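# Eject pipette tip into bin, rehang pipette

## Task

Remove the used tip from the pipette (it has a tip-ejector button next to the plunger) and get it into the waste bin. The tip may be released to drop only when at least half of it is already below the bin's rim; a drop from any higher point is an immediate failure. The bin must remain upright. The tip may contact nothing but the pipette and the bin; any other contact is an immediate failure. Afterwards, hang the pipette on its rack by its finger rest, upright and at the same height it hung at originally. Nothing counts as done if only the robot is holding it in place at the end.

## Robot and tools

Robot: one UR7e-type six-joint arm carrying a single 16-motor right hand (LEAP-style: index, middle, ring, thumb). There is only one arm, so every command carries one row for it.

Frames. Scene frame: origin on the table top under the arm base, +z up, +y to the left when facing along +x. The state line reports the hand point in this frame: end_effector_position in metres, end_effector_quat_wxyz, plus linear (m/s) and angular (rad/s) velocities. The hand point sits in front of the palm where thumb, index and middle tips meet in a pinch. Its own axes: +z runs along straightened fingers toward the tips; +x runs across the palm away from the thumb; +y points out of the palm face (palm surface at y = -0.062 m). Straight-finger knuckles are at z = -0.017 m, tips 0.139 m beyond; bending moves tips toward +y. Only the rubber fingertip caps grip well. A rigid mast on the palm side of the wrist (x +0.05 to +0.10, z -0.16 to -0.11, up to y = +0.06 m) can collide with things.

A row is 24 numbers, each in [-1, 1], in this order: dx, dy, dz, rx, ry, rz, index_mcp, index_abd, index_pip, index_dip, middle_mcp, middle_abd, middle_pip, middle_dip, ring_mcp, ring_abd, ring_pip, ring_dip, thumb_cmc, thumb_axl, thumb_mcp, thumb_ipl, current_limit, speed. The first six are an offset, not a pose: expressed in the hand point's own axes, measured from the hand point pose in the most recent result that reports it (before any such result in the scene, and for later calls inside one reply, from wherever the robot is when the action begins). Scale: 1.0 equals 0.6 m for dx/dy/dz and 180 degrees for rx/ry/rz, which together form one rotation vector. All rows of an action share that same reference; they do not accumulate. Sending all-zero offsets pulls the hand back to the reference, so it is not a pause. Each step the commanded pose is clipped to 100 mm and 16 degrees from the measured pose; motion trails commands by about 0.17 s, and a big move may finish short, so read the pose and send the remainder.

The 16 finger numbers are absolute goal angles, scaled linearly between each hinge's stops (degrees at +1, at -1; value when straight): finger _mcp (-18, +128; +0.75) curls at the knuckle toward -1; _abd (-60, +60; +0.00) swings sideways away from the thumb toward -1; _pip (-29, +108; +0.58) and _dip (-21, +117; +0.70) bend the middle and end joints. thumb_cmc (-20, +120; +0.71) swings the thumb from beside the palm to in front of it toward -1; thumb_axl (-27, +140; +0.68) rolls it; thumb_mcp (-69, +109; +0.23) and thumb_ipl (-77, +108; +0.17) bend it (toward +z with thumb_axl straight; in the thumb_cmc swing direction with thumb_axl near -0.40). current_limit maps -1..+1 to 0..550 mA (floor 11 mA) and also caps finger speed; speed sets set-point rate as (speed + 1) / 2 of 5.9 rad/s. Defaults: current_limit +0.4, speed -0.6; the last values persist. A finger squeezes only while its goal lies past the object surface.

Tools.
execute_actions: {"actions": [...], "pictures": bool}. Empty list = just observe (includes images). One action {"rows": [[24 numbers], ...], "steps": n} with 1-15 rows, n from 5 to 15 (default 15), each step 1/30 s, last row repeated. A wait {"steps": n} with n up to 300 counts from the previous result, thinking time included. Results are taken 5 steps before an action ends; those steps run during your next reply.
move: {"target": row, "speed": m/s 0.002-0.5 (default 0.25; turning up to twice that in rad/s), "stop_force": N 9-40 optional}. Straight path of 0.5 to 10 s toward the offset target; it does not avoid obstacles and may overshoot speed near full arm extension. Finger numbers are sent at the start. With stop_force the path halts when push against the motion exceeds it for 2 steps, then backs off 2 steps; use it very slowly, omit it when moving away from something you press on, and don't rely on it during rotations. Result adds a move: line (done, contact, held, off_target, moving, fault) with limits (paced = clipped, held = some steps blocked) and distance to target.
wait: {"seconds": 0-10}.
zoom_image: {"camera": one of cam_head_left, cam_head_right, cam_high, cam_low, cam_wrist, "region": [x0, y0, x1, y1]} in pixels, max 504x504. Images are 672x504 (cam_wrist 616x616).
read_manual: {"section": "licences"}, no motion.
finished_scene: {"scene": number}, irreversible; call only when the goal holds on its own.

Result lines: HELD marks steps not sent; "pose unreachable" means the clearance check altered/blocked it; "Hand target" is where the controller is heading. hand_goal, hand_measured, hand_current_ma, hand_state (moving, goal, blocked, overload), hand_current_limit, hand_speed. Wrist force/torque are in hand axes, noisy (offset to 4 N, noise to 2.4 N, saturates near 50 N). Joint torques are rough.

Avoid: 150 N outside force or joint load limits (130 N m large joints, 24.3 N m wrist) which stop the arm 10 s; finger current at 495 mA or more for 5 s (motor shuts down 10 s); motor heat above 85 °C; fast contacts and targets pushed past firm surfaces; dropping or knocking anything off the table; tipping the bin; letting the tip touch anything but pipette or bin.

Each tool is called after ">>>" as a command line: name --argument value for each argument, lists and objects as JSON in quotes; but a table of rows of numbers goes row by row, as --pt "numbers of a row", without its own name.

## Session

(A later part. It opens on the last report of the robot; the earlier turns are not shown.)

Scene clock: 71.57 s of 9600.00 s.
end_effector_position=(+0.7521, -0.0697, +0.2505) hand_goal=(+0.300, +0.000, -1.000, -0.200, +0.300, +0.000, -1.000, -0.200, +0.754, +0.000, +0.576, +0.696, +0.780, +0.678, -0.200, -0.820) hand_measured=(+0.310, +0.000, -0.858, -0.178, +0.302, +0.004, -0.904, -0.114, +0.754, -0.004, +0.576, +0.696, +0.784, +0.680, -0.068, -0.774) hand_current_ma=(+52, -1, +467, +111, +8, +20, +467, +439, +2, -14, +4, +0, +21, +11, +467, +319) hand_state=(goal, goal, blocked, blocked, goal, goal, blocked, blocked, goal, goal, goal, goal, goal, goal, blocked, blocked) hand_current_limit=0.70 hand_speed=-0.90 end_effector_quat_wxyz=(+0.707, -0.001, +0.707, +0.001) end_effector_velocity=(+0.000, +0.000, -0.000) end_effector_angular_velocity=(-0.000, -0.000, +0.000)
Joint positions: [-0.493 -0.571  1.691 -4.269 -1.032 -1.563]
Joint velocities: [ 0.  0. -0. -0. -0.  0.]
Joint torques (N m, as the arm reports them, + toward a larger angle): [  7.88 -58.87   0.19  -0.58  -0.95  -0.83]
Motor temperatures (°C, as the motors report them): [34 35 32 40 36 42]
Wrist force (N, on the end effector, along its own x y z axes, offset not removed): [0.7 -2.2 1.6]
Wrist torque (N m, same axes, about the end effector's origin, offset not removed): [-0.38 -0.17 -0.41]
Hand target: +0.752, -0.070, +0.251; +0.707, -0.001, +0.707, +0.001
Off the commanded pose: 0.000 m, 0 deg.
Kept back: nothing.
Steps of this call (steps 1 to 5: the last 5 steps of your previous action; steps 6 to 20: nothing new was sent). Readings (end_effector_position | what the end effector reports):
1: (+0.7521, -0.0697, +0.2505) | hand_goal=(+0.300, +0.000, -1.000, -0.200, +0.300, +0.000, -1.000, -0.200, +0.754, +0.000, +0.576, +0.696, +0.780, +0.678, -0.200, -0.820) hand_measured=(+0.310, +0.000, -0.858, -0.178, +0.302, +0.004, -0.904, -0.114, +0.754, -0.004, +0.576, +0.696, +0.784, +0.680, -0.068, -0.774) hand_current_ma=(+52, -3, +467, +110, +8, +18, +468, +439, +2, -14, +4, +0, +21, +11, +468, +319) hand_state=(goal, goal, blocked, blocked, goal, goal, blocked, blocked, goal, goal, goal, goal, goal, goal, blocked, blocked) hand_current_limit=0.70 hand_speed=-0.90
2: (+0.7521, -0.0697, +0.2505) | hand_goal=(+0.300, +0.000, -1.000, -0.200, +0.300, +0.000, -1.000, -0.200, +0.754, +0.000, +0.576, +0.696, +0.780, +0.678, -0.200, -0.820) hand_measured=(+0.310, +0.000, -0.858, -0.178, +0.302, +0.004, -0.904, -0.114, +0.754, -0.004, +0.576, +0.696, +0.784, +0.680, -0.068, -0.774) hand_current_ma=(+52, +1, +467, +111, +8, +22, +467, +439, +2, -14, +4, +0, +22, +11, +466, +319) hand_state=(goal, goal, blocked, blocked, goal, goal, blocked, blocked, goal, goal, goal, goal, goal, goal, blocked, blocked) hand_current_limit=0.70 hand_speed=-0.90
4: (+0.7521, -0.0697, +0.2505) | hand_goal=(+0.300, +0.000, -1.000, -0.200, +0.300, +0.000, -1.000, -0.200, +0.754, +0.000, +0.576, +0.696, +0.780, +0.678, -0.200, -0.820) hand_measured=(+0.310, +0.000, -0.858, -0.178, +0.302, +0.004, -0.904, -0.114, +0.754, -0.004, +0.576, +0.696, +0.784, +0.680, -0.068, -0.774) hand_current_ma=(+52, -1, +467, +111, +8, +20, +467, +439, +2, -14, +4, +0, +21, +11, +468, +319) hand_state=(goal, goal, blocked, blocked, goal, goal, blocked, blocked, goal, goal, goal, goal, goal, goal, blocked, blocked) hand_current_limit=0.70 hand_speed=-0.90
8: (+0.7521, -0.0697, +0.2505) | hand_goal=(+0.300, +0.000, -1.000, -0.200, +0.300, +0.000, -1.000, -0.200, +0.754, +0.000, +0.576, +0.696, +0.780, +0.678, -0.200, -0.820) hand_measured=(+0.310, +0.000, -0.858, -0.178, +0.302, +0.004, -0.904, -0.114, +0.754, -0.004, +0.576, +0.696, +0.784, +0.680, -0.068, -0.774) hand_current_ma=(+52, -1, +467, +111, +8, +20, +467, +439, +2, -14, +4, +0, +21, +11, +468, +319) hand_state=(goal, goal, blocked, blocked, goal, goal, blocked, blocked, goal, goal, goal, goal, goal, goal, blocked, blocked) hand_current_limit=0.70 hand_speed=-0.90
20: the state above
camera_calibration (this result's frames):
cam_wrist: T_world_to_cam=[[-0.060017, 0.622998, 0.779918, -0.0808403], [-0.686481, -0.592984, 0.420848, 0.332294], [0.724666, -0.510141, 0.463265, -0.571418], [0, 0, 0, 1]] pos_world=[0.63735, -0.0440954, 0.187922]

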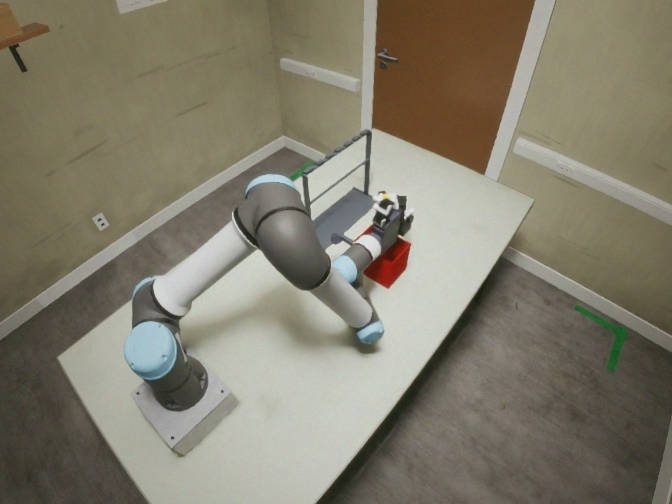

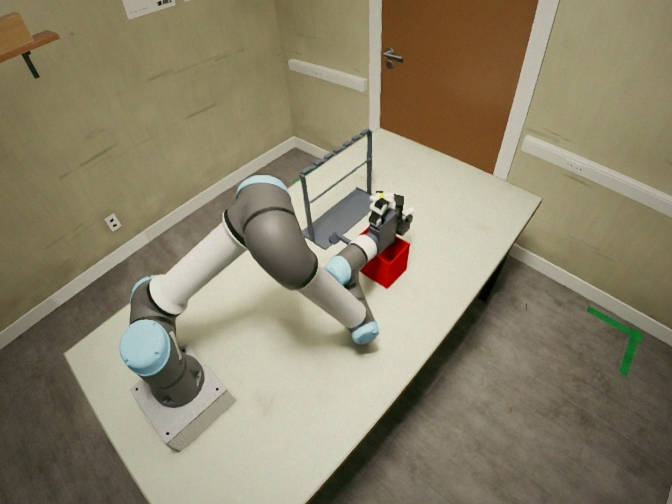

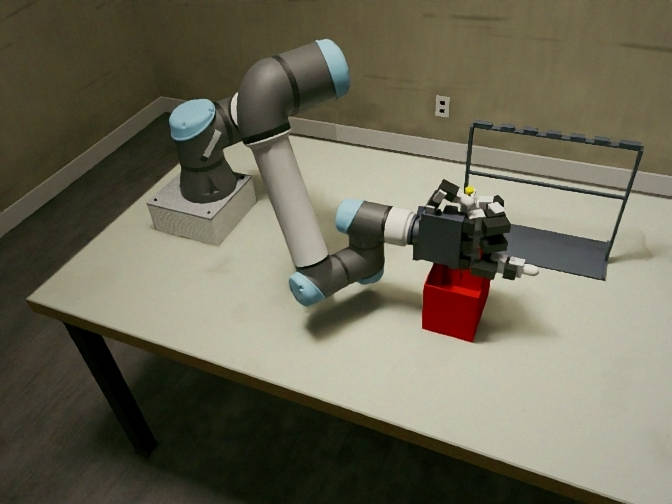

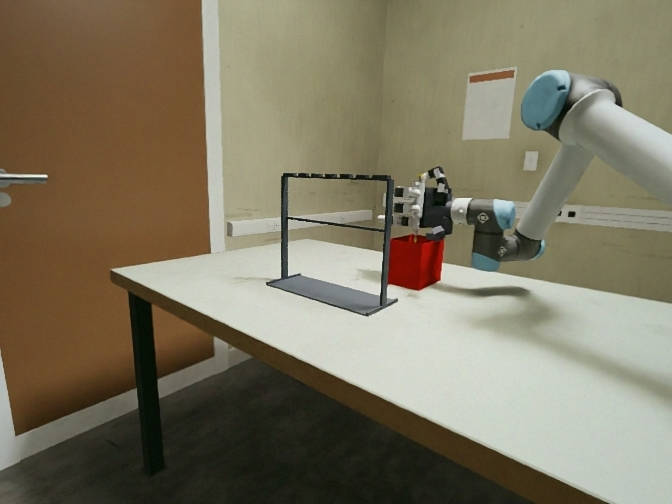

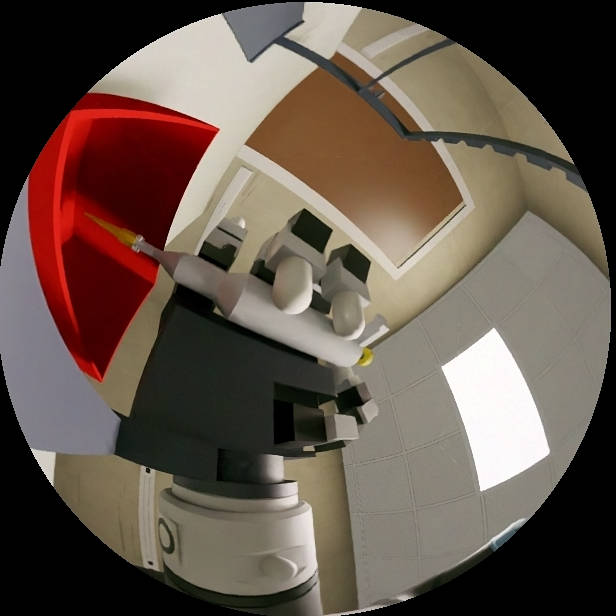

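>>> execute_actions --actions '[{"rows": [[0,0,0,0,0,0, 0.30,0,-1.0,-0.2, 0.30,0,-1.0,-0.2, 0.754,0,0.576,0.696, 0.78,0.678,-0.2,-0.95, 0.7,-0.9]], "steps": 15}]'

>>> execute_actions --actions '[{"steps": 15}]'

Scene clock: 72.23 s of 9600.00 s.
end_effector_position=(+0.7521, -0.0697, +0.2505) hand_goal=(+0.300, +0.000, -1.000, -0.200, +0.300, +0.000, -1.000, -0.200, +0.754, +0.000, +0.576, +0.696, +0.780, +0.678, -0.200, -0.950) hand_measured=(+0.310, +0.004, -0.860, -0.176, +0.302, +0.008, -0.904, -0.114, +0.754, -0.004, +0.576, +0.696, +0.786, +0.680, -0.068, -0.782) hand_current_ma=(+52, +17, +468, +121, +14, +40, +468, +439, +2, -14, +4, +0, +27, +15, +467, +467) hand_state=(goal, goal, blocked, blocked, goal, goal, blocked, blocked, goal, goal, goal, goal, goal, goal, blocked, blocked) hand_current_limit=0.70 hand_speed=-0.90 end_effector_quat_wxyz=(+0.707, -0.001, +0.707, +0.001) end_effector_velocity=(-0.000, -0.001, -0.000) end_effector_angular_velocity=(+0.000, +0.000, -0.001)
Joint positions: [-0.493 -0.571  1.691 -4.269 -1.032 -1.563]
Joint velocities: [-0.001  0.     0.    -0.     0.     0.   ]
Joint torques (N m, as the arm reports them, + toward a larger angle): [  7.76 -58.4   -0.92  -0.47  -1.11  -0.86]
Motor temperatures (°C, as the motors report them): [34 35 32 40 36 42]
Wrist force (N, on the end effector, along its own x y z axes, offset not removed): [0.0 1.1 3.4]
Wrist torque (N m, same axes, about the end effector's origin, offset not removed): [-0.07 -0.01 -0.23]
Steps of this call (steps 1 to 10: nothing new was sent; steps 11 to 20: the first 10 steps of this action). Readings (end_effector_position | what the end effector reports):
11: (+0.7521, -0.0697, +0.2505) | hand_goal=(+0.300, +0.000, -1.000, -0.200, +0.300, +0.000, -1.000, -0.200, +0.754, +0.000, +0.576, +0.696, +0.780, +0.678, -0.200, -0.950) hand_measured=(+0.310, +0.000, -0.858, -0.178, +0.302, +0.004, -0.904, -0.114, +0.754, -0.004, +0.576, +0.696, +0.784, +0.680, -0.068, -0.774) hand_current_ma=(+52, -1, +468, +111, +8, +20, +468, +439, +2, -14, +4, +0, +21, +11, +468, +319) hand_state=(goal, goal, blocked, blocked, goal, goal, blocked, blocked, goal, goal, goal, goal, goal, goal, blocked, moving) hand_current_limit=0.70 hand_speed=-0.90
12: (+0.7521, -0.0697, +0.2505) | hand_goal=(+0.300, +0.000, -1.000, -0.200, +0.300, +0.000, -1.000, -0.200, +0.754, +0.000, +0.576, +0.696, +0.780, +0.678, -0.200, -0.950) hand_measured=(+0.310, +0.000, -0.858, -0.178, +0.302, +0.004, -0.904, -0.114, +0.754, -0.004, +0.576, +0.696, +0.784, +0.680, -0.068, -0.774) hand_current_ma=(+52, -1, +467, +111, +8, +20, +467, +439, +2, -14, +4, +0, +21, +11, +468, +351) hand_state=(goal, goal, blocked, blocked, goal, goal, blocked, blocked, goal, goal, goal, goal, goal, goal, blocked, moving) hand_current_limit=0.70 hand_speed=-0.90
14: (+0.7521, -0.0697, +0.2505) | hand_goal=(+0.300, +0.000, -1.000, -0.200, +0.300, +0.000, -1.000, -0.200, +0.754, +0.000, +0.576, +0.696, +0.780, +0.678, -0.200, -0.950) hand_measured=(+0.310, +0.000, -0.860, -0.178, +0.302, +0.006, -0.904, -0.114, +0.754, -0.004, +0.576, +0.696, +0.784, +0.680, -0.068, -0.776) hand_current_ma=(+52, +8, +464, +115, +8, +31, +468, +439, +2, -14, +4, +0, +24, +14, +468, +407) hand_state=(goal, moving, blocked, blocked, goal, moving, blocked, blocked, goal, goal, goal, goal, goal, goal, blocked, moving) hand_current_limit=0.70 hand_speed=-0.90
18: (+0.7521, -0.0697, +0.2505) | hand_goal=(+0.300, +0.000, -1.000, -0.200, +0.300, +0.000, -1.000, -0.200, +0.754, +0.000, +0.576, +0.696, +0.780, +0.678, -0.200, -0.950) hand_measured=(+0.310, +0.004, -0.860, -0.176, +0.302, +0.008, -0.904, -0.114, +0.754, -0.004, +0.576, +0.696, +0.786, +0.680, -0.068, -0.782) hand_current_ma=(+52, +18, +467, +121, +14, +41, +467, +439, +2, -14, +4, +0, +27, +15, +468, +468) hand_state=(goal, goal, blocked, blocked, goal, goal, blocked, blocked, goal, goal, goal, goal, goal, goal, blocked, moving) hand_current_limit=0.70 hand_speed=-0.90
20: the state above

Scene clock: 72.73 s of 9600.00 s.
end_effector_position=(+0.7521, -0.0697, +0.2505) hand_goal=(+0.300, +0.000, -1.000, -0.200, +0.300, +0.000, -1.000, -0.200, +0.754, +0.000, +0.576, +0.696, +0.780, +0.678, -0.200, -0.950) hand_measured=(+0.310, +0.004, -0.860, -0.176, +0.302, +0.008, -0.904, -0.114, +0.754, -0.004, +0.576, +0.696, +0.786, +0.680, -0.068, -0.782) hand_current_ma=(+52, +17, +468, +121, +14, +40, +467, +439, +2, -14, +4, +0, +27, +15, +468, +468) hand_state=(goal, goal, blocked, blocked, goal, goal, blocked, blocked, goal, goal, goal, goal, goal, goal, blocked, blocked) hand_current_limit=0.70 hand_speed=-0.90 end_effector_quat_wxyz=(+0.707, -0.001, +0.707, +0.001) end_effector_velocity=(+0.000, -0.000, +0.000) end_effector_angular_velocity=(-0.001, -0.001, +0.000)
Joint positions: [-0.493 -0.571  1.691 -4.269 -1.032 -1.563]
Joint velocities: [ 0.    -0.    -0.002  0.001  0.    -0.   ]
Joint torques (N m, as the arm reports them, + toward a larger angle): [  8.47 -58.04  -0.31  -0.38  -1.1   -0.61]
Motor temperatures (°C, as the motors report them): [34 35 32 40 36 42]
Wrist force (N, on the end effector, along its own x y z axes, offset not removed): [-3.5 2.8 4.7]
Wrist torque (N m, same axes, about the end effector's origin, offset not removed): [-0.08 0.64 -0.52]
Hand target: +0.752, -0.070, +0.251; +0.707, -0.001, +0.707, +0.001
Off the commanded pose: 0.000 m, 0 deg.
Kept back: nothing.
Steps of this call (steps 1 to 5: the last 5 steps of your previous action; steps 6 to 15: nothing new was sent). Readings (end_effector_position | what the end effector reports):
1: (+0.7521, -0.0697, +0.2505) | hand_goal=(+0.300, +0.000, -1.000, -0.200, +0.300, +0.000, -1.000, -0.200, +0.754, +0.000, +0.576, +0.696, +0.780, +0.678, -0.200, -0.950) hand_measured=(+0.310, +0.004, -0.860, -0.176, +0.302, +0.008, -0.904, -0.114, +0.754, -0.004, +0.576, +0.696, +0.786, +0.680, -0.068, -0.782) hand_current_ma=(+52, +17, +467, +121, +14, +40, +467, +439, +2, -14, +4, +0, +27, +15, +468, +467) hand_state=(goal, goal, blocked, blocked, goal, goal, blocked, blocked, goal, goal, goal, goal, goal, goal, blocked, blocked) hand_current_limit=0.70 hand_speed=-0.90
2: (+0.7521, -0.0697, +0.2505) | hand_goal=(+0.300, +0.000, -1.000, -0.200, +0.300, +0.000, -1.000, -0.200, +0.754, +0.000, +0.576, +0.696, +0.780, +0.678, -0.200, -0.950) hand_measured=(+0.310, +0.004, -0.860, -0.176, +0.302, +0.008, -0.904, -0.114, +0.754, -0.004, +0.576, +0.696, +0.786, +0.680, -0.068, -0.782) hand_current_ma=(+52, +17, +467, +121, +14, +40, +468, +439, +2, -14, +4, +0, +27, +15, +467, +468) hand_state=(goal, goal, blocked, blocked, goal, goal, blocked, blocked, goal, goal, goal, goal, goal, goal, blocked, blocked) hand_current_limit=0.70 hand_speed=-0.90
4: (+0.7521, -0.0697, +0.2505) | hand_goal=(+0.300, +0.000, -1.000, -0.200, +0.300, +0.000, -1.000, -0.200, +0.754, +0.000, +0.576, +0.696, +0.780, +0.678, -0.200, -0.950) hand_measured=(+0.310, +0.004, -0.860, -0.176, +0.302, +0.008, -0.904, -0.114, +0.754, -0.004, +0.576, +0.696, +0.786, +0.680, -0.068, -0.782) hand_current_ma=(+52, +17, +467, +121, +14, +40, +467, +439, +2, -14, +4, +0, +27, +15, +467, +467) hand_state=(goal, goal, blocked, blocked, goal, goal, blocked, blocked, goal, goal, goal, goal, goal, goal, blocked, blocked) hand_current_limit=0.70 hand_speed=-0.90
8: (+0.7521, -0.0697, +0.2505) | hand_goal=(+0.300, +0.000, -1.000, -0.200, +0.300, +0.000, -1.000, -0.200, +0.754, +0.000, +0.576, +0.696, +0.780, +0.678, -0.200, -0.950) hand_measured=(+0.310, +0.004, -0.860, -0.176, +0.302, +0.008, -0.904, -0.114, +0.754, -0.004, +0.576, +0.696, +0.786, +0.680, -0.068, -0.782) hand_current_ma=(+52, +17, +468, +121, +14, +40, +467, +439, +2, -14, +4, +0, +27, +15, +467, +467) hand_state=(goal, goal, blocked, blocked, goal, goal, blocked, blocked, goal, goal, goal, goal, goal, goal, blocked, blocked) hand_current_limit=0.70 hand_speed=-0.90
15: the state above

>>> execute_actions --actions '[{"rows": [[0,0,0,0,0,0, 0.30,-0.08,-1.0,-0.2, 0.30,-0.08,-1.0,-0.2, 0.754,0,0.576,0.696, 0.78,0.678,-0.2,-0.95, 0.78,-0.93]], "steps": 15}]'

>>> execute_actions --actions '[{"steps": 15}]' --pictures true

Scene clock: 73.33 s of 9600.00 s.
end_effector_position=(+0.7521, -0.0697, +0.2505) hand_goal=(+0.300, -0.080, -1.000, -0.200, +0.300, -0.080, -1.000, -0.200, +0.754, +0.000, +0.576, +0.696, +0.780, +0.678, -0.200, -0.950) hand_measured=(+0.310, -0.020, -0.862, -0.174, +0.304, -0.006, -0.904, -0.114, +0.754, -0.004, +0.576, +0.696, +0.786, +0.680, -0.068, -0.782) hand_current_ma=(+52, +141, +488, +129, +20, +203, +481, +439, +2, -14, +4, +0, +29, +17, +489, +490) hand_state=(goal, moving, blocked, blocked, goal, moving, blocked, blocked, goal, goal, goal, goal, goal, goal, blocked, blocked) hand_current_limit=0.78 hand_speed=-0.93 end_effector_quat_wxyz=(+0.707, -0.001, +0.707, +0.001) end_effector_velocity=(-0.000, +0.001, -0.000) end_effector_angular_velocity=(+0.000, +0.000, +0.002)
Joint positions: [-0.493 -0.571  1.691 -4.269 -1.032 -1.563]
Joint velocities: [ 0.001  0.     0.001 -0.001  0.     0.   ]
Joint torques (N m, as the arm reports them, + toward a larger angle): [  7.81 -58.92   0.37  -0.49  -1.01  -0.74]
Motor temperatures (°C, as the motors report them): [34 35 32 40 36 42]
Wrist force (N, on the end effector, along its own x y z axes, offset not removed): [1.5 -3.2 3.5]
Wrist torque (N m, same axes, about the end effector's origin, offset not removed): [-0.84 -0.05 -0.16]
Steps of this call (steps 1 to 8: nothing new was sent; steps 9 to 18: the first 10 steps of this action). Readings (end_effector_position | what the end effector reports):
9: (+0.7521, -0.0697, +0.2505) | hand_goal=(+0.300, -0.080, -1.000, -0.200, +0.300, -0.080, -1.000, -0.200, +0.754, +0.000, +0.576, +0.696, +0.780, +0.678, -0.200, -0.950) hand_measured=(+0.310, +0.004, -0.860, -0.176, +0.302, +0.008, -0.904, -0.114, +0.754, -0.004, +0.576, +0.696, +0.786, +0.680, -0.068, -0.782) hand_current_ma=(+52, +17, +467, +121, +14, +40, +468, +439, +2, -14, +4, +0, +27, +15, +468, +467) hand_state=(goal, moving, blocked, blocked, goal, moving, moving, blocked, goal, goal, goal, goal, goal, goal, blocked, blocked) hand_current_limit=0.78 hand_speed=-0.93
10: (+0.7521, -0.0697, +0.2505) | hand_goal=(+0.300, -0.080, -1.000, -0.200, +0.300, -0.080, -1.000, -0.200, +0.754, +0.000, +0.576, +0.696, +0.780, +0.678, -0.200, -0.950) hand_measured=(+0.310, +0.004, -0.860, -0.176, +0.302, +0.008, -0.904, -0.114, +0.754, -0.004, +0.576, +0.696, +0.786, +0.680, -0.068, -0.782) hand_current_ma=(+52, +48, +484, +122, +14, +72, +482, +439, +2, -14, +4, +0, +27, +15, +490, +483) hand_state=(goal, moving, moving, blocked, goal, moving, moving, blocked, goal, goal, goal, goal, goal, goal, moving, moving) hand_current_limit=0.78 hand_speed=-0.93
12: (+0.7521, -0.0697, +0.2505) | hand_goal=(+0.300, -0.080, -1.000, -0.200, +0.300, -0.080, -1.000, -0.200, +0.754, +0.000, +0.576, +0.696, +0.780, +0.678, -0.200, -0.950) hand_measured=(+0.310, +0.004, -0.862, -0.176, +0.302, +0.008, -0.904, -0.114, +0.754, -0.004, +0.576, +0.696, +0.786, +0.680, -0.068, -0.782) hand_current_ma=(+52, +101, +490, +127, +15, +134, +481, +439, +2, -14, +4, +0, +28, +16, +490, +490) hand_state=(goal, moving, blocked, blocked, goal, moving, blocked, blocked, goal, goal, goal, goal, goal, goal, blocked, moving) hand_current_limit=0.78 hand_speed=-0.93
16: (+0.7521, -0.0697, +0.2505) | hand_goal=(+0.300, -0.080, -1.000, -0.200, +0.300, -0.080, -1.000, -0.200, +0.754, +0.000, +0.576, +0.696, +0.780, +0.678, -0.200, -0.950) hand_measured=(+0.310, -0.006, -0.862, -0.176, +0.302, +0.004, -0.904, -0.114, +0.754, -0.004, +0.576, +0.696, +0.786, +0.680, -0.068, -0.782) hand_current_ma=(+52, +143, +489, +127, +15, +222, +481, +439, +2, -14, +4, +0, +29, +17, +490, +490) hand_state=(goal, moving, blocked, blocked, goal, moving, blocked, blocked, goal, goal, goal, goal, goal, goal, blocked, blocked) hand_current_limit=0.78 hand_speed=-0.93
18: the state above

Scene clock: 73.83 s of 9600.00 s.
end_effector_position=(+0.7521, -0.0697, +0.2505) hand_goal=(+0.300, -0.080, -1.000, -0.200, +0.300, -0.080, -1.000, -0.200, +0.754, +0.000, +0.576, +0.696, +0.780, +0.678, -0.200, -0.950) hand_measured=(+0.310, -0.050, -0.862, -0.174, +0.304, -0.040, -0.904, -0.114, +0.754, -0.004, +0.576, +0.696, +0.786, +0.680, -0.068, -0.782) hand_current_ma=(+52, +131, +489, +130, +23, +187, +481, +439, +2, -14, +4, +0, +29, +17, +489, +490) hand_state=(goal, blocked, blocked, blocked, goal, blocked, blocked, blocked, goal, goal, goal, goal, goal, goal, blocked, blocked) hand_current_limit=0.78 hand_speed=-0.93 end_effector_quat_wxyz=(+0.707, -0.001, +0.707, +0.001) end_effector_velocity=(-0.000, +0.000, -0.000) end_effector_angular_velocity=(+0.000, +0.001, +0.001)
Joint positions: [-0.493 -0.571  1.691 -4.269 -1.032 -1.563]
Joint velocities: [-0.    -0.     0.001  0.     0.001  0.   ]
Joint torques (N m, as the arm reports them, + toward a larger angle): [  7.96 -58.16  -0.11  -0.44  -1.07  -0.77]
Motor temperatures (°C, as the motors report them): [34 35 32 40 36 42]
Wrist force (N, on the end effector, along its own x y z axes, offset not removed): [-1.0 -2.8 3.3]
Wrist torque (N m, same axes, about the end effector's origin, offset not removed): [-0.57 0.13 -0.42]
Hand target: +0.752, -0.070, +0.251; +0.707, -0.001, +0.707, +0.001
Off the commanded pose: 0.000 m, 0 deg.
Kept back: nothing.
Steps of this call (steps 1 to 5: the last 5 steps of your previous action; steps 6 to 15: nothing new was sent). Readings (end_effector_position | what the end effector reports):
1: (+0.7521, -0.0697, +0.2505) | hand_goal=(+0.300, -0.080, -1.000, -0.200, +0.300, -0.080, -1.000, -0.200, +0.754, +0.000, +0.576, +0.696, +0.780, +0.678, -0.200, -0.950) hand_measured=(+0.310, -0.026, -0.862, -0.174, +0.304, -0.014, -0.904, -0.114, +0.754, -0.004, +0.576, +0.696, +0.786, +0.680, -0.068, -0.782) hand_current_ma=(+52, +141, +488, +129, +21, +201, +481, +439, +2, -14, +4, +0, +29, +17, +489, +490) hand_state=(goal, moving, blocked, blocked, goal, moving, blocked, blocked, goal, goal, goal, goal, goal, goal, blocked, blocked) hand_current_limit=0.78 hand_speed=-0.93
2: (+0.7521, -0.0697, +0.2505) | hand_goal=(+0.300, -0.080, -1.000, -0.200, +0.300, -0.080, -1.000, -0.200, +0.754, +0.000, +0.576, +0.696, +0.780, +0.678, -0.200, -0.950) hand_measured=(+0.310, -0.032, -0.862, -0.174, +0.304, -0.020, -0.904, -0.114, +0.754, -0.004, +0.576, +0.696, +0.786, +0.680, -0.068, -0.782) hand_current_ma=(+52, +141, +489, +130, +22, +199, +481, +439, +2, -14, +4, +0, +29, +17, +490, +490) hand_state=(goal, moving, blocked, blocked, goal, moving, blocked, blocked, goal, goal, goal, goal, goal, goal, blocked, blocked) hand_current_limit=0.78 hand_speed=-0.93
4: (+0.7521, -0.0697, +0.2505) | hand_goal=(+0.300, -0.080, -1.000, -0.200, +0.300, -0.080, -1.000, -0.200, +0.754, +0.000, +0.576, +0.696, +0.780, +0.678, -0.200, -0.950) hand_measured=(+0.310, -0.046, -0.862, -0.174, +0.304, -0.034, -0.904, -0.114, +0.754, -0.004, +0.576, +0.696, +0.786, +0.680, -0.068, -0.782) hand_current_ma=(+52, +128, +489, +130, +23, +184, +481, +439, +2, -14, +4, +0, +29, +17, +489, +490) hand_state=(goal, moving, blocked, blocked, goal, moving, blocked, blocked, goal, goal, goal, goal, goal, goal, blocked, blocked) hand_current_limit=0.78 hand_speed=-0.93
8: (+0.7521, -0.0697, +0.2505) | hand_goal=(+0.300, -0.080, -1.000, -0.200, +0.300, -0.080, -1.000, -0.200, +0.754, +0.000, +0.576, +0.696, +0.780, +0.678, -0.200, -0.950) hand_measured=(+0.310, -0.050, -0.862, -0.174, +0.304, -0.040, -0.904, -0.114, +0.754, -0.004, +0.576, +0.696, +0.786, +0.680, -0.068, -0.782) hand_current_ma=(+52, +131, +490, +130, +23, +187, +481, +439, +2, -14, +4, +0, +29, +17, +490, +489) hand_state=(goal, blocked, blocked, blocked, goal, blocked, blocked, blocked, goal, goal, goal, goal, goal, goal, blocked, blocked) hand_current_limit=0.78 hand_speed=-0.93
15: the state above
camera_calibration (this result's frames):
cam_wrist: T_world_to_cam=[[-0.060017, 0.622998, 0.779918, -0.0808404], [-0.686481, -0.592984, 0.420848, 0.332294], [0.724666, -0.510141, 0.463265, -0.571418], [0, 0, 0, 1]] pos_world=[0.63735, -0.0440953, 0.187922]

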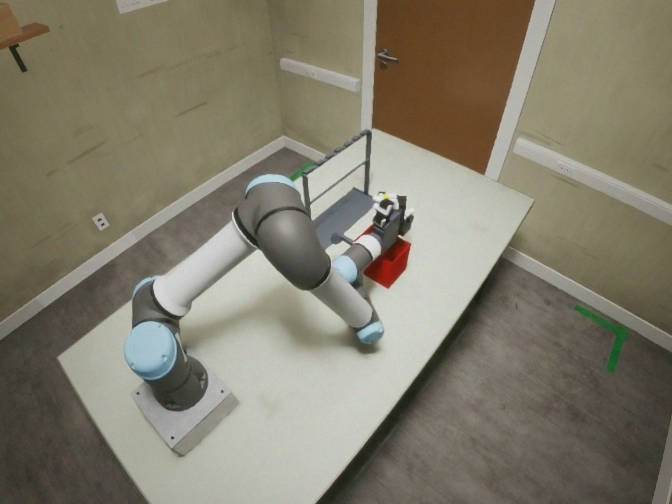

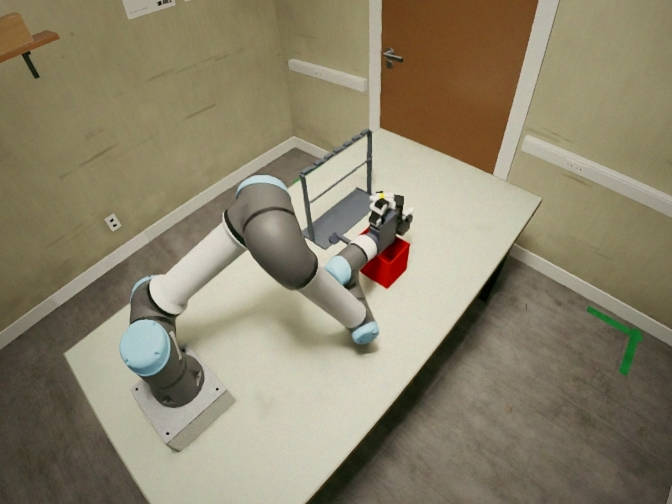

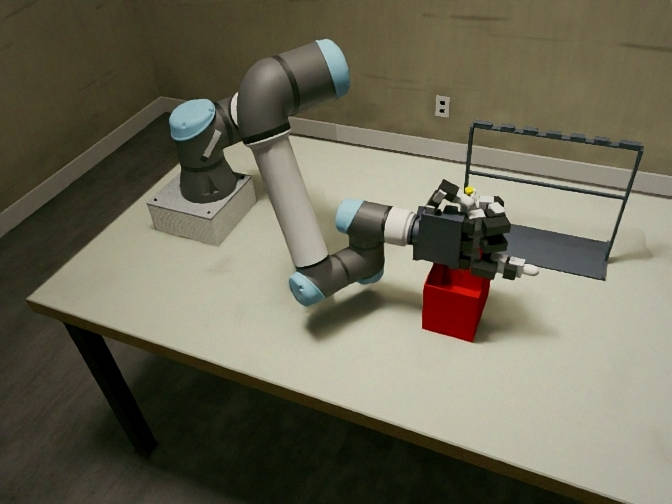

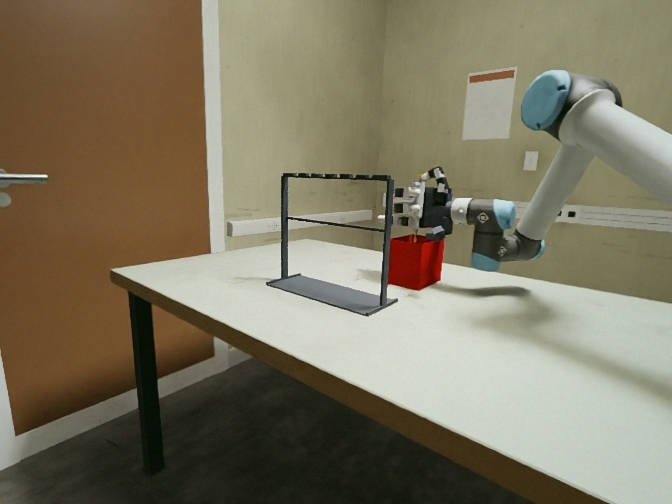

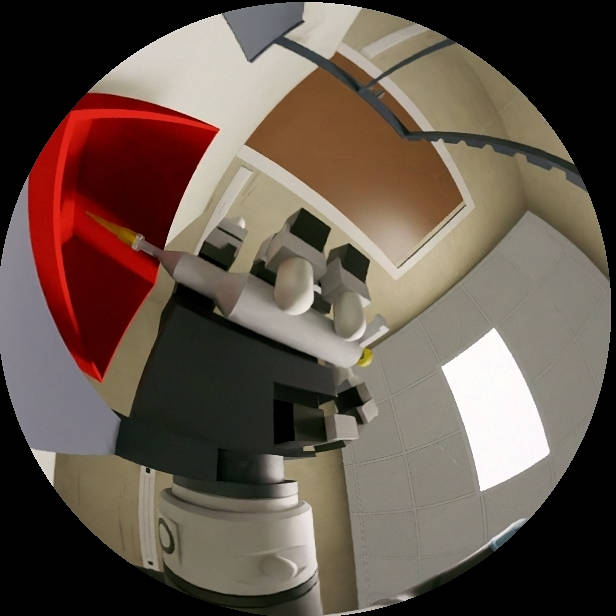

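>>> move --target '[0,0,0,0,0,0, 0.30,-0.4,-1.0,-0.2, 0.30,-0.08,-1.0,-0.2, 0.754,0,0.576,0.696, 0.78,0.678,-0.2,-0.95, 0.78,-0.9]'

>>> zoom_image --camera "cam_wrist" --region '[240, 200, 440, 400]'

>>> zoom_image --camera "cam_low" --region '[370, 150, 470, 250]'

Scene clock: 77.23 s of 9600.00 s.
end_effector_position=(+0.7521, -0.0697, +0.2505) hand_goal=(+0.300, -0.400, -1.000, -0.200, +0.300, -0.080, -1.000, -0.200, +0.754, +0.000, +0.576, +0.696, +0.780, +0.678, -0.200, -0.950) hand_measured=(+0.308, -0.378, -0.874, -0.174, +0.306, -0.040, -0.904, -0.114, +0.754, -0.004, +0.576, +0.696, +0.786, +0.680, -0.068, -0.782) hand_current_ma=(+44, +95, +490, +130, +34, +186, +481, +438, +2, -14, +4, +0, +29, +17, +490, +489) hand_state=(goal, blocked, blocked, blocked, goal, blocked, blocked, blocked, goal, goal, goal, goal, goal, goal, blocked, blocked) hand_current_limit=0.78 hand_speed=-0.90 end_effector_quat_wxyz=(+0.707, -0.001, +0.707, +0.001) end_effector_velocity=(-0.000, -0.000, +0.000) end_effector_angular_velocity=(-0.000, -0.001, +0.001)
Joint positions: [-0.493 -0.571  1.691 -4.269 -1.032 -1.563]
Joint velocities: [-0.001 -0.    -0.    -0.001  0.002  0.   ]
Joint torques (N m, as the arm reports them, + toward a larger angle): [  8.19 -59.27  -0.45  -0.56  -1.1   -0.77]
Motor temperatures (°C, as the motors report them): [34 35 32 40 36 42]
Wrist force (N, on the end effector, along its own x y z axes, offset not removed): [2.3 -1.6 2.8]
Wrist torque (N m, same axes, about the end effector's origin, offset not removed): [-0.25 -0.32 -0.06]
Hand target: +0.752, -0.070, +0.251; +0.707, -0.001, +0.707, +0.001
Off the commanded pose: 0.000 m, 0 deg.
Kept back: nothing.
move: done
camera_calibration (this result's frames):
cam_wrist: T_world_to_cam=[[-0.0600171, 0.622998, 0.779918, -0.0808402], [-0.686481, -0.592984, 0.420848, 0.332294], [0.724666, -0.510141, 0.463265, -0.571418], [0, 0, 0, 1]] pos_world=[0.63735, -0.0440954, 0.187922]

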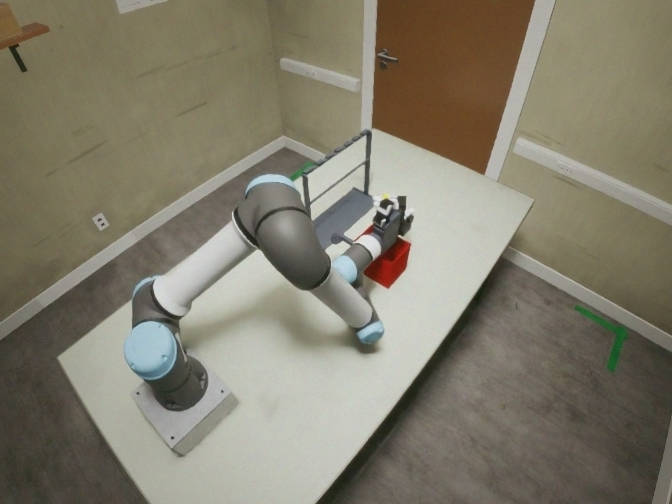

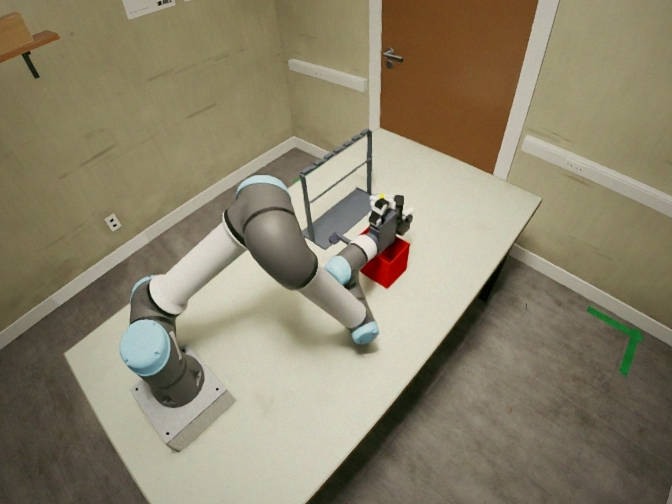

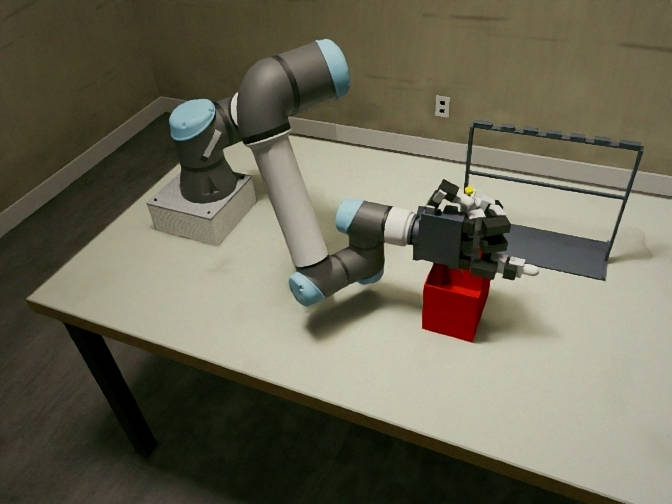

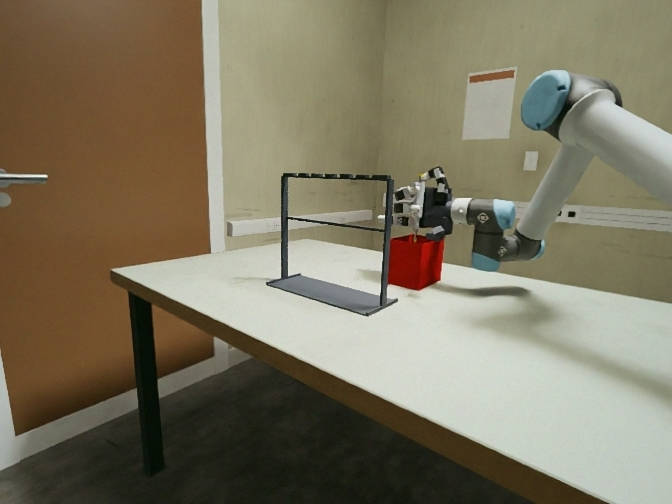

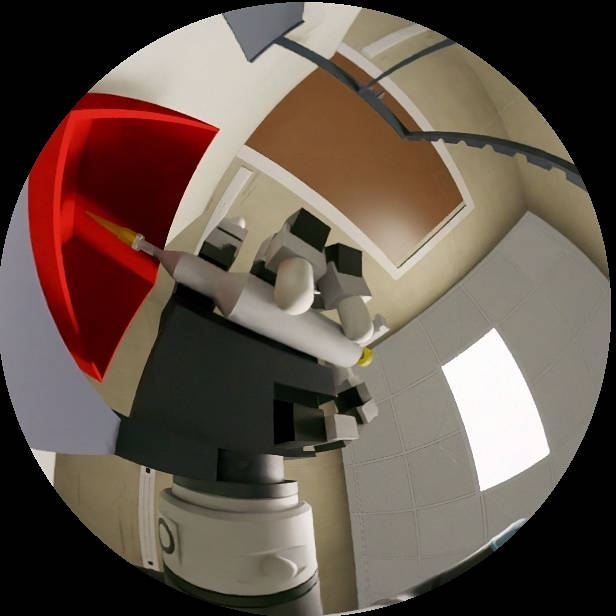

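Region (240, 200, 440, 400) of cam_wrist's 616x616 image, scaled by 2.520, with more detail than that image has.

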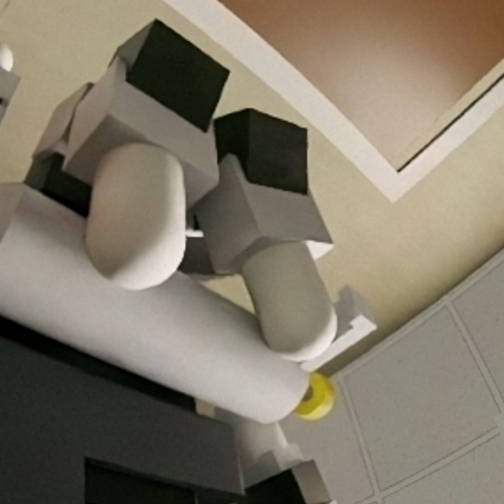

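Region (370, 150, 470, 250) of cam_low's 672x504 image, scaled by 5.040, with more detail than that image has.

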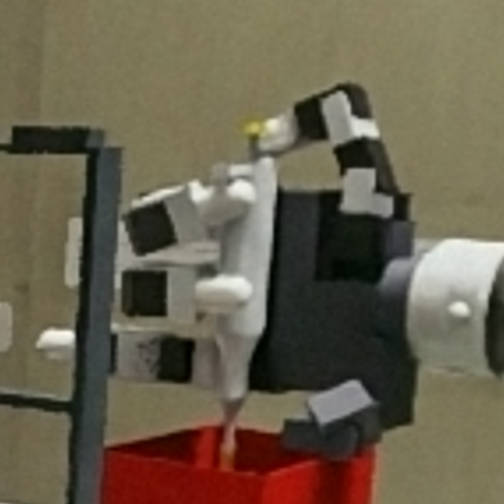

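>>> move --target '[0,0,0,0,0,0, 0.30,-0.4,-1.0,-0.2, 0.30,-0.08,-1.0,-0.2, 0.30,0,-0.9,-0.114, 0.78,0.678,-0.2,-0.95, 0.78,-0.6]'

>>> zoom_image --camera "cam_wrist" --region '[60, 160, 400, 400]'

Scene clock: 79.33 s of 9600.00 s.
end_effector_position=(+0.7521, -0.0697, +0.2505) hand_goal=(+0.300, -0.400, -1.000, -0.200, +0.300, -0.080, -1.000, -0.200, +0.300, +0.000, -0.900, -0.114, +0.780, +0.678, -0.200, -0.950) hand_measured=(+0.308, -0.378, -0.874, -0.174, +0.306, -0.040, -0.904, -0.114, +0.302, -0.004, -0.896, -0.112, +0.786, +0.680, -0.068, -0.782) hand_current_ma=(+44, +95, +490, +130, +34, +186, +481, +438, +13, -14, +16, +14, +29, +17, +489, +490) hand_state=(goal, blocked, blocked, blocked, goal, blocked, blocked, blocked, goal, goal, goal, goal, goal, goal, blocked, blocked) hand_current_limit=0.78 hand_speed=-0.60 end_effector_quat_wxyz=(+0.707, -0.001, +0.707, +0.001) end_effector_velocity=(-0.000, -0.000, -0.000) end_effector_angular_velocity=(+0.001, +0.001, -0.001)
Joint positions: [-0.493 -0.571  1.691 -4.269 -1.032 -1.563]
Joint velocities: [-0.    -0.     0.001  0.    -0.001  0.   ]
Joint torques (N m, as the arm reports them, + toward a larger angle): [  7.68 -59.04   0.77  -0.41  -1.16  -0.6 ]
Motor temperatures (°C, as the motors report them): [34 35 32 40 36 42]
Wrist force (N, on the end effector, along its own x y z axes, offset not removed): [3.8 -3.3 3.8]
Wrist torque (N m, same axes, about the end effector's origin, offset not removed): [-0.79 -0.62 -0.09]
Hand target: +0.752, -0.070, +0.251; +0.707, -0.001, +0.707, +0.001
Off the commanded pose: 0.000 m, 0 deg.
Kept back: nothing.
move: done
camera_calibration (this result's frames):
cam_wrist: T_world_to_cam=[[-0.060017, 0.622998, 0.779918, -0.0808403], [-0.686481, -0.592984, 0.420848, 0.332294], [0.724666, -0.510141, 0.463265, -0.571418], [0, 0, 0, 1]] pos_world=[0.637349, -0.0440953, 0.187922]

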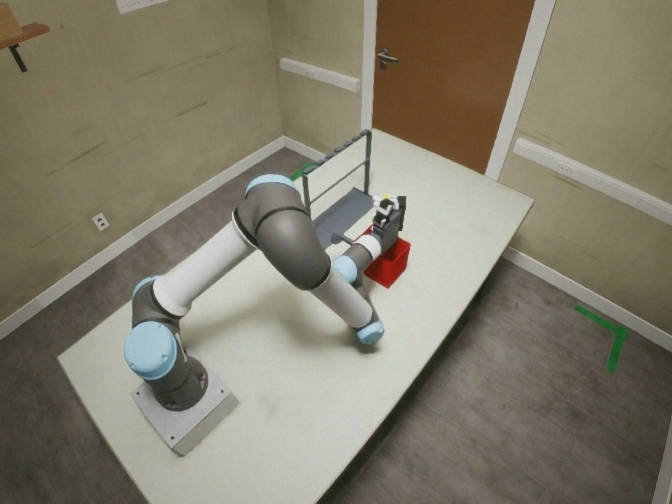

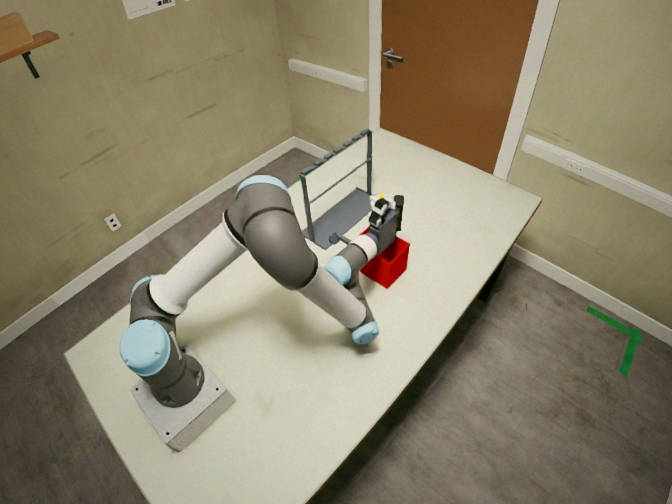

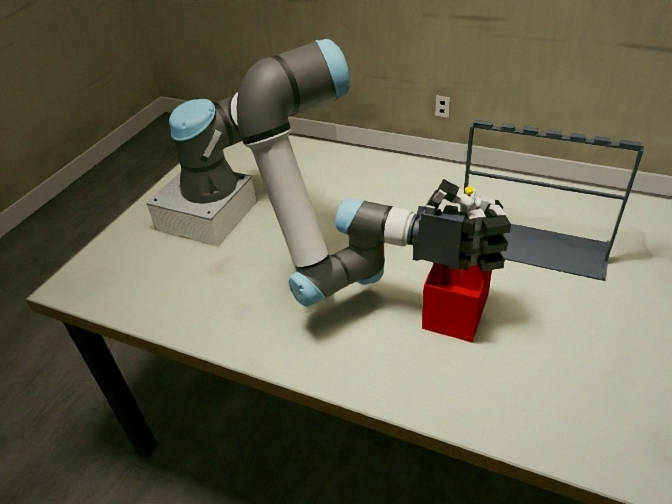

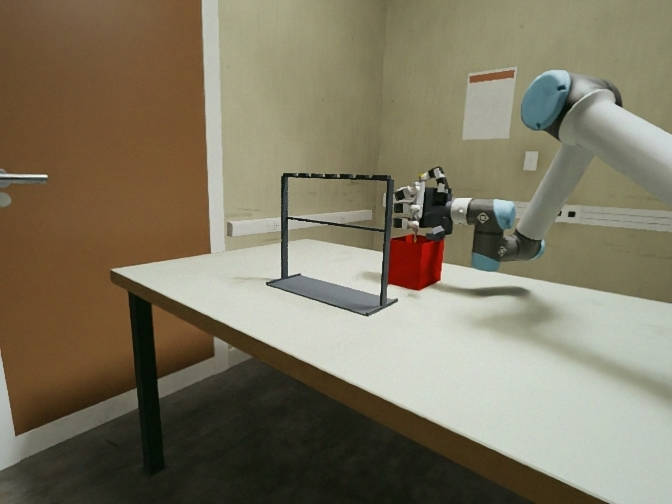

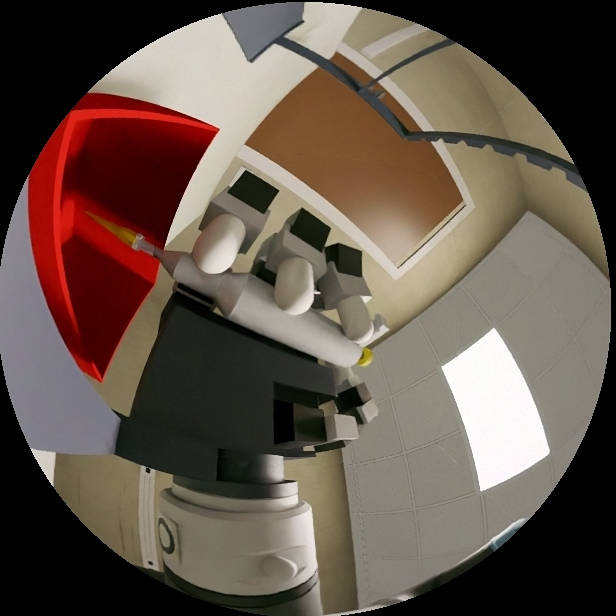

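Region (60, 160, 400, 400) of cam_wrist's 616x616 image, scaled by 1.482, with more detail than that image has; it fills the top 356 rows of this view, and the rest is white.

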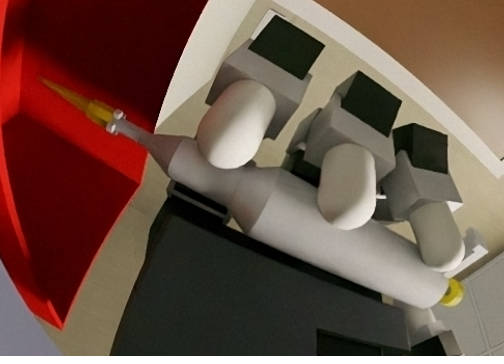

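>>> move --target '[0,0,0,0,0,0, 0.30,-0.5,-1.0,-0.2, 0.30,-0.08,-1.0,-0.2, 0.30,0,-1.0,-0.13, 0.78,0.678,-0.2,-0.95, 0.78,-0.92]'

>>> zoom_image --camera "cam_wrist" --region '[60, 160, 400, 400]'

Scene clock: 80.27 s of 9600.00 s.
end_effector_position=(+0.7521, -0.0697, +0.2505) hand_goal=(+0.300, -0.500, -1.000, -0.200, +0.300, -0.080, -1.000, -0.200, +0.300, +0.000, -1.000, -0.130, +0.780, +0.678, -0.200, -0.950) hand_measured=(+0.306, -0.474, -0.880, -0.174, +0.306, -0.040, -0.904, -0.114, +0.302, -0.004, -0.980, -0.128, +0.786, +0.680, -0.068, -0.782) hand_current_ma=(+35, +119, +490, +130, +37, +185, +481, +437, +13, -14, +99, +14, +29, +17, +490, +489) hand_state=(goal, blocked, blocked, blocked, goal, blocked, blocked, blocked, goal, goal, goal, goal, goal, goal, blocked, blocked) hand_current_limit=0.78 hand_speed=-0.92 end_effector_quat_wxyz=(+0.707, -0.001, +0.707, +0.001) end_effector_velocity=(-0.000, +0.000, -0.000) end_effector_angular_velocity=(-0.000, -0.000, -0.000)
Joint positions: [-0.493 -0.571  1.691 -4.269 -1.032 -1.563]
Joint velocities: [ 0.001  0.     0.    -0.001 -0.001 -0.   ]
Joint torques (N m, as the arm reports them, + toward a larger angle): [  8.02 -58.79  -0.08  -0.4   -1.09  -0.79]
Motor temperatures (°C, as the motors report them): [34 35 32 40 36 42]
Wrist force (N, on the end effector, along its own x y z axes, offset not removed): [0.4 -5.3 -1.0]
Wrist torque (N m, same axes, about the end effector's origin, offset not removed): [-0.54 -0.17 -0.64]
Hand target: +0.752, -0.070, +0.251; +0.707, -0.001, +0.707, +0.001
Off the commanded pose: 0.000 m, 0 deg.
Kept back: nothing.
move: done
camera_calibration (this result's frames):
cam_wrist: T_world_to_cam=[[-0.0600171, 0.622998, 0.779918, -0.0808403], [-0.686481, -0.592984, 0.420848, 0.332294], [0.724666, -0.510141, 0.463265, -0.571418], [0, 0, 0, 1]] pos_world=[0.637349, -0.0440953, 0.187922]

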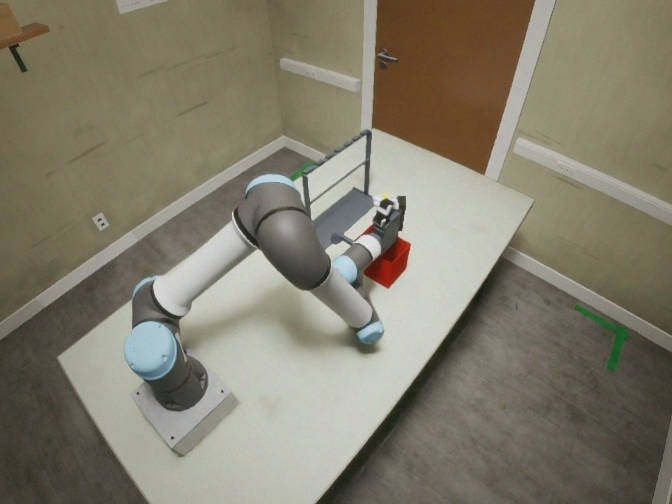

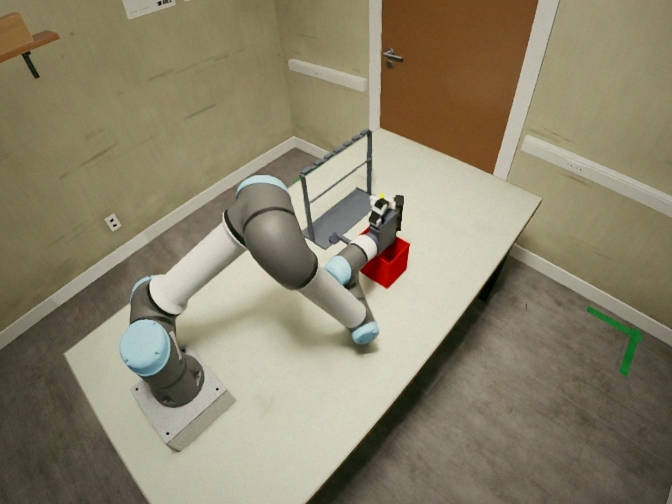

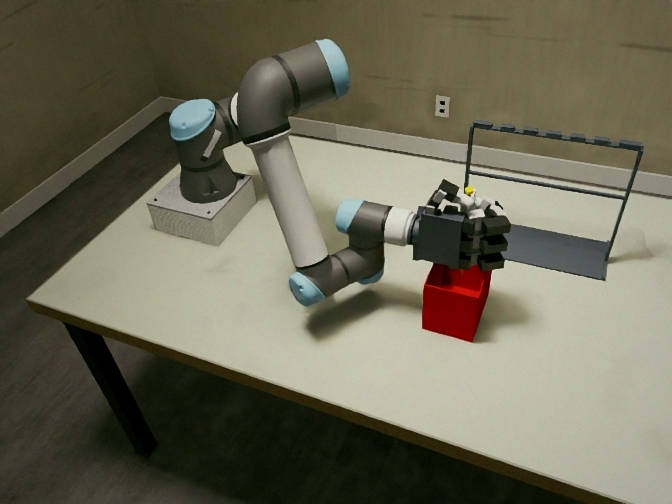

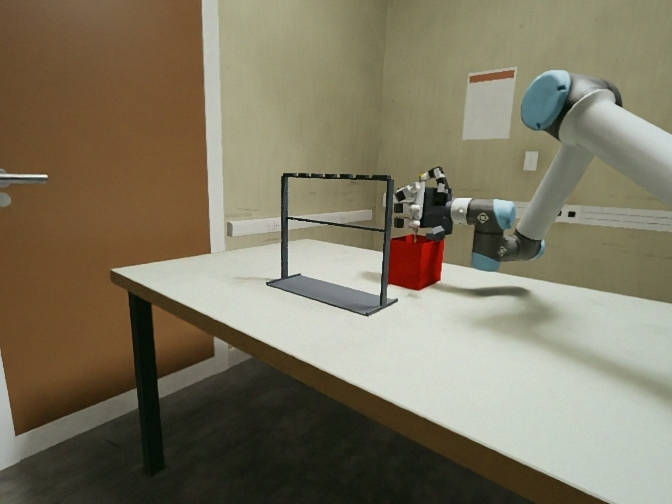

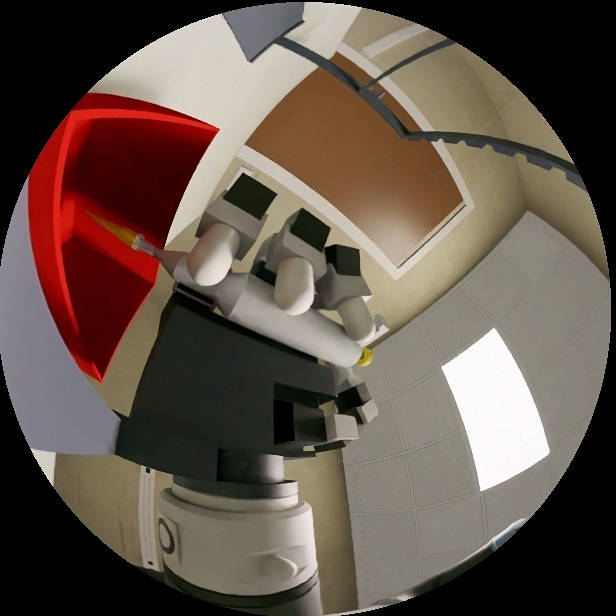

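Region (60, 160, 400, 400) of cam_wrist's 616x616 image, scaled by 1.482, with more detail than that image has; it fills the top 356 rows of this view, and the rest is white.

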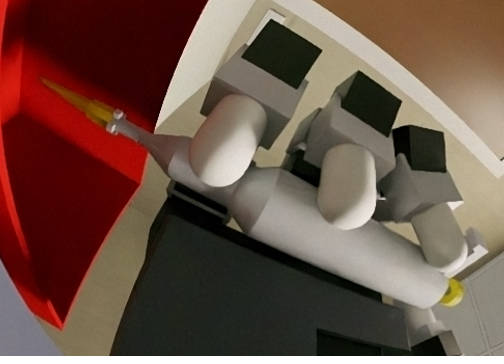

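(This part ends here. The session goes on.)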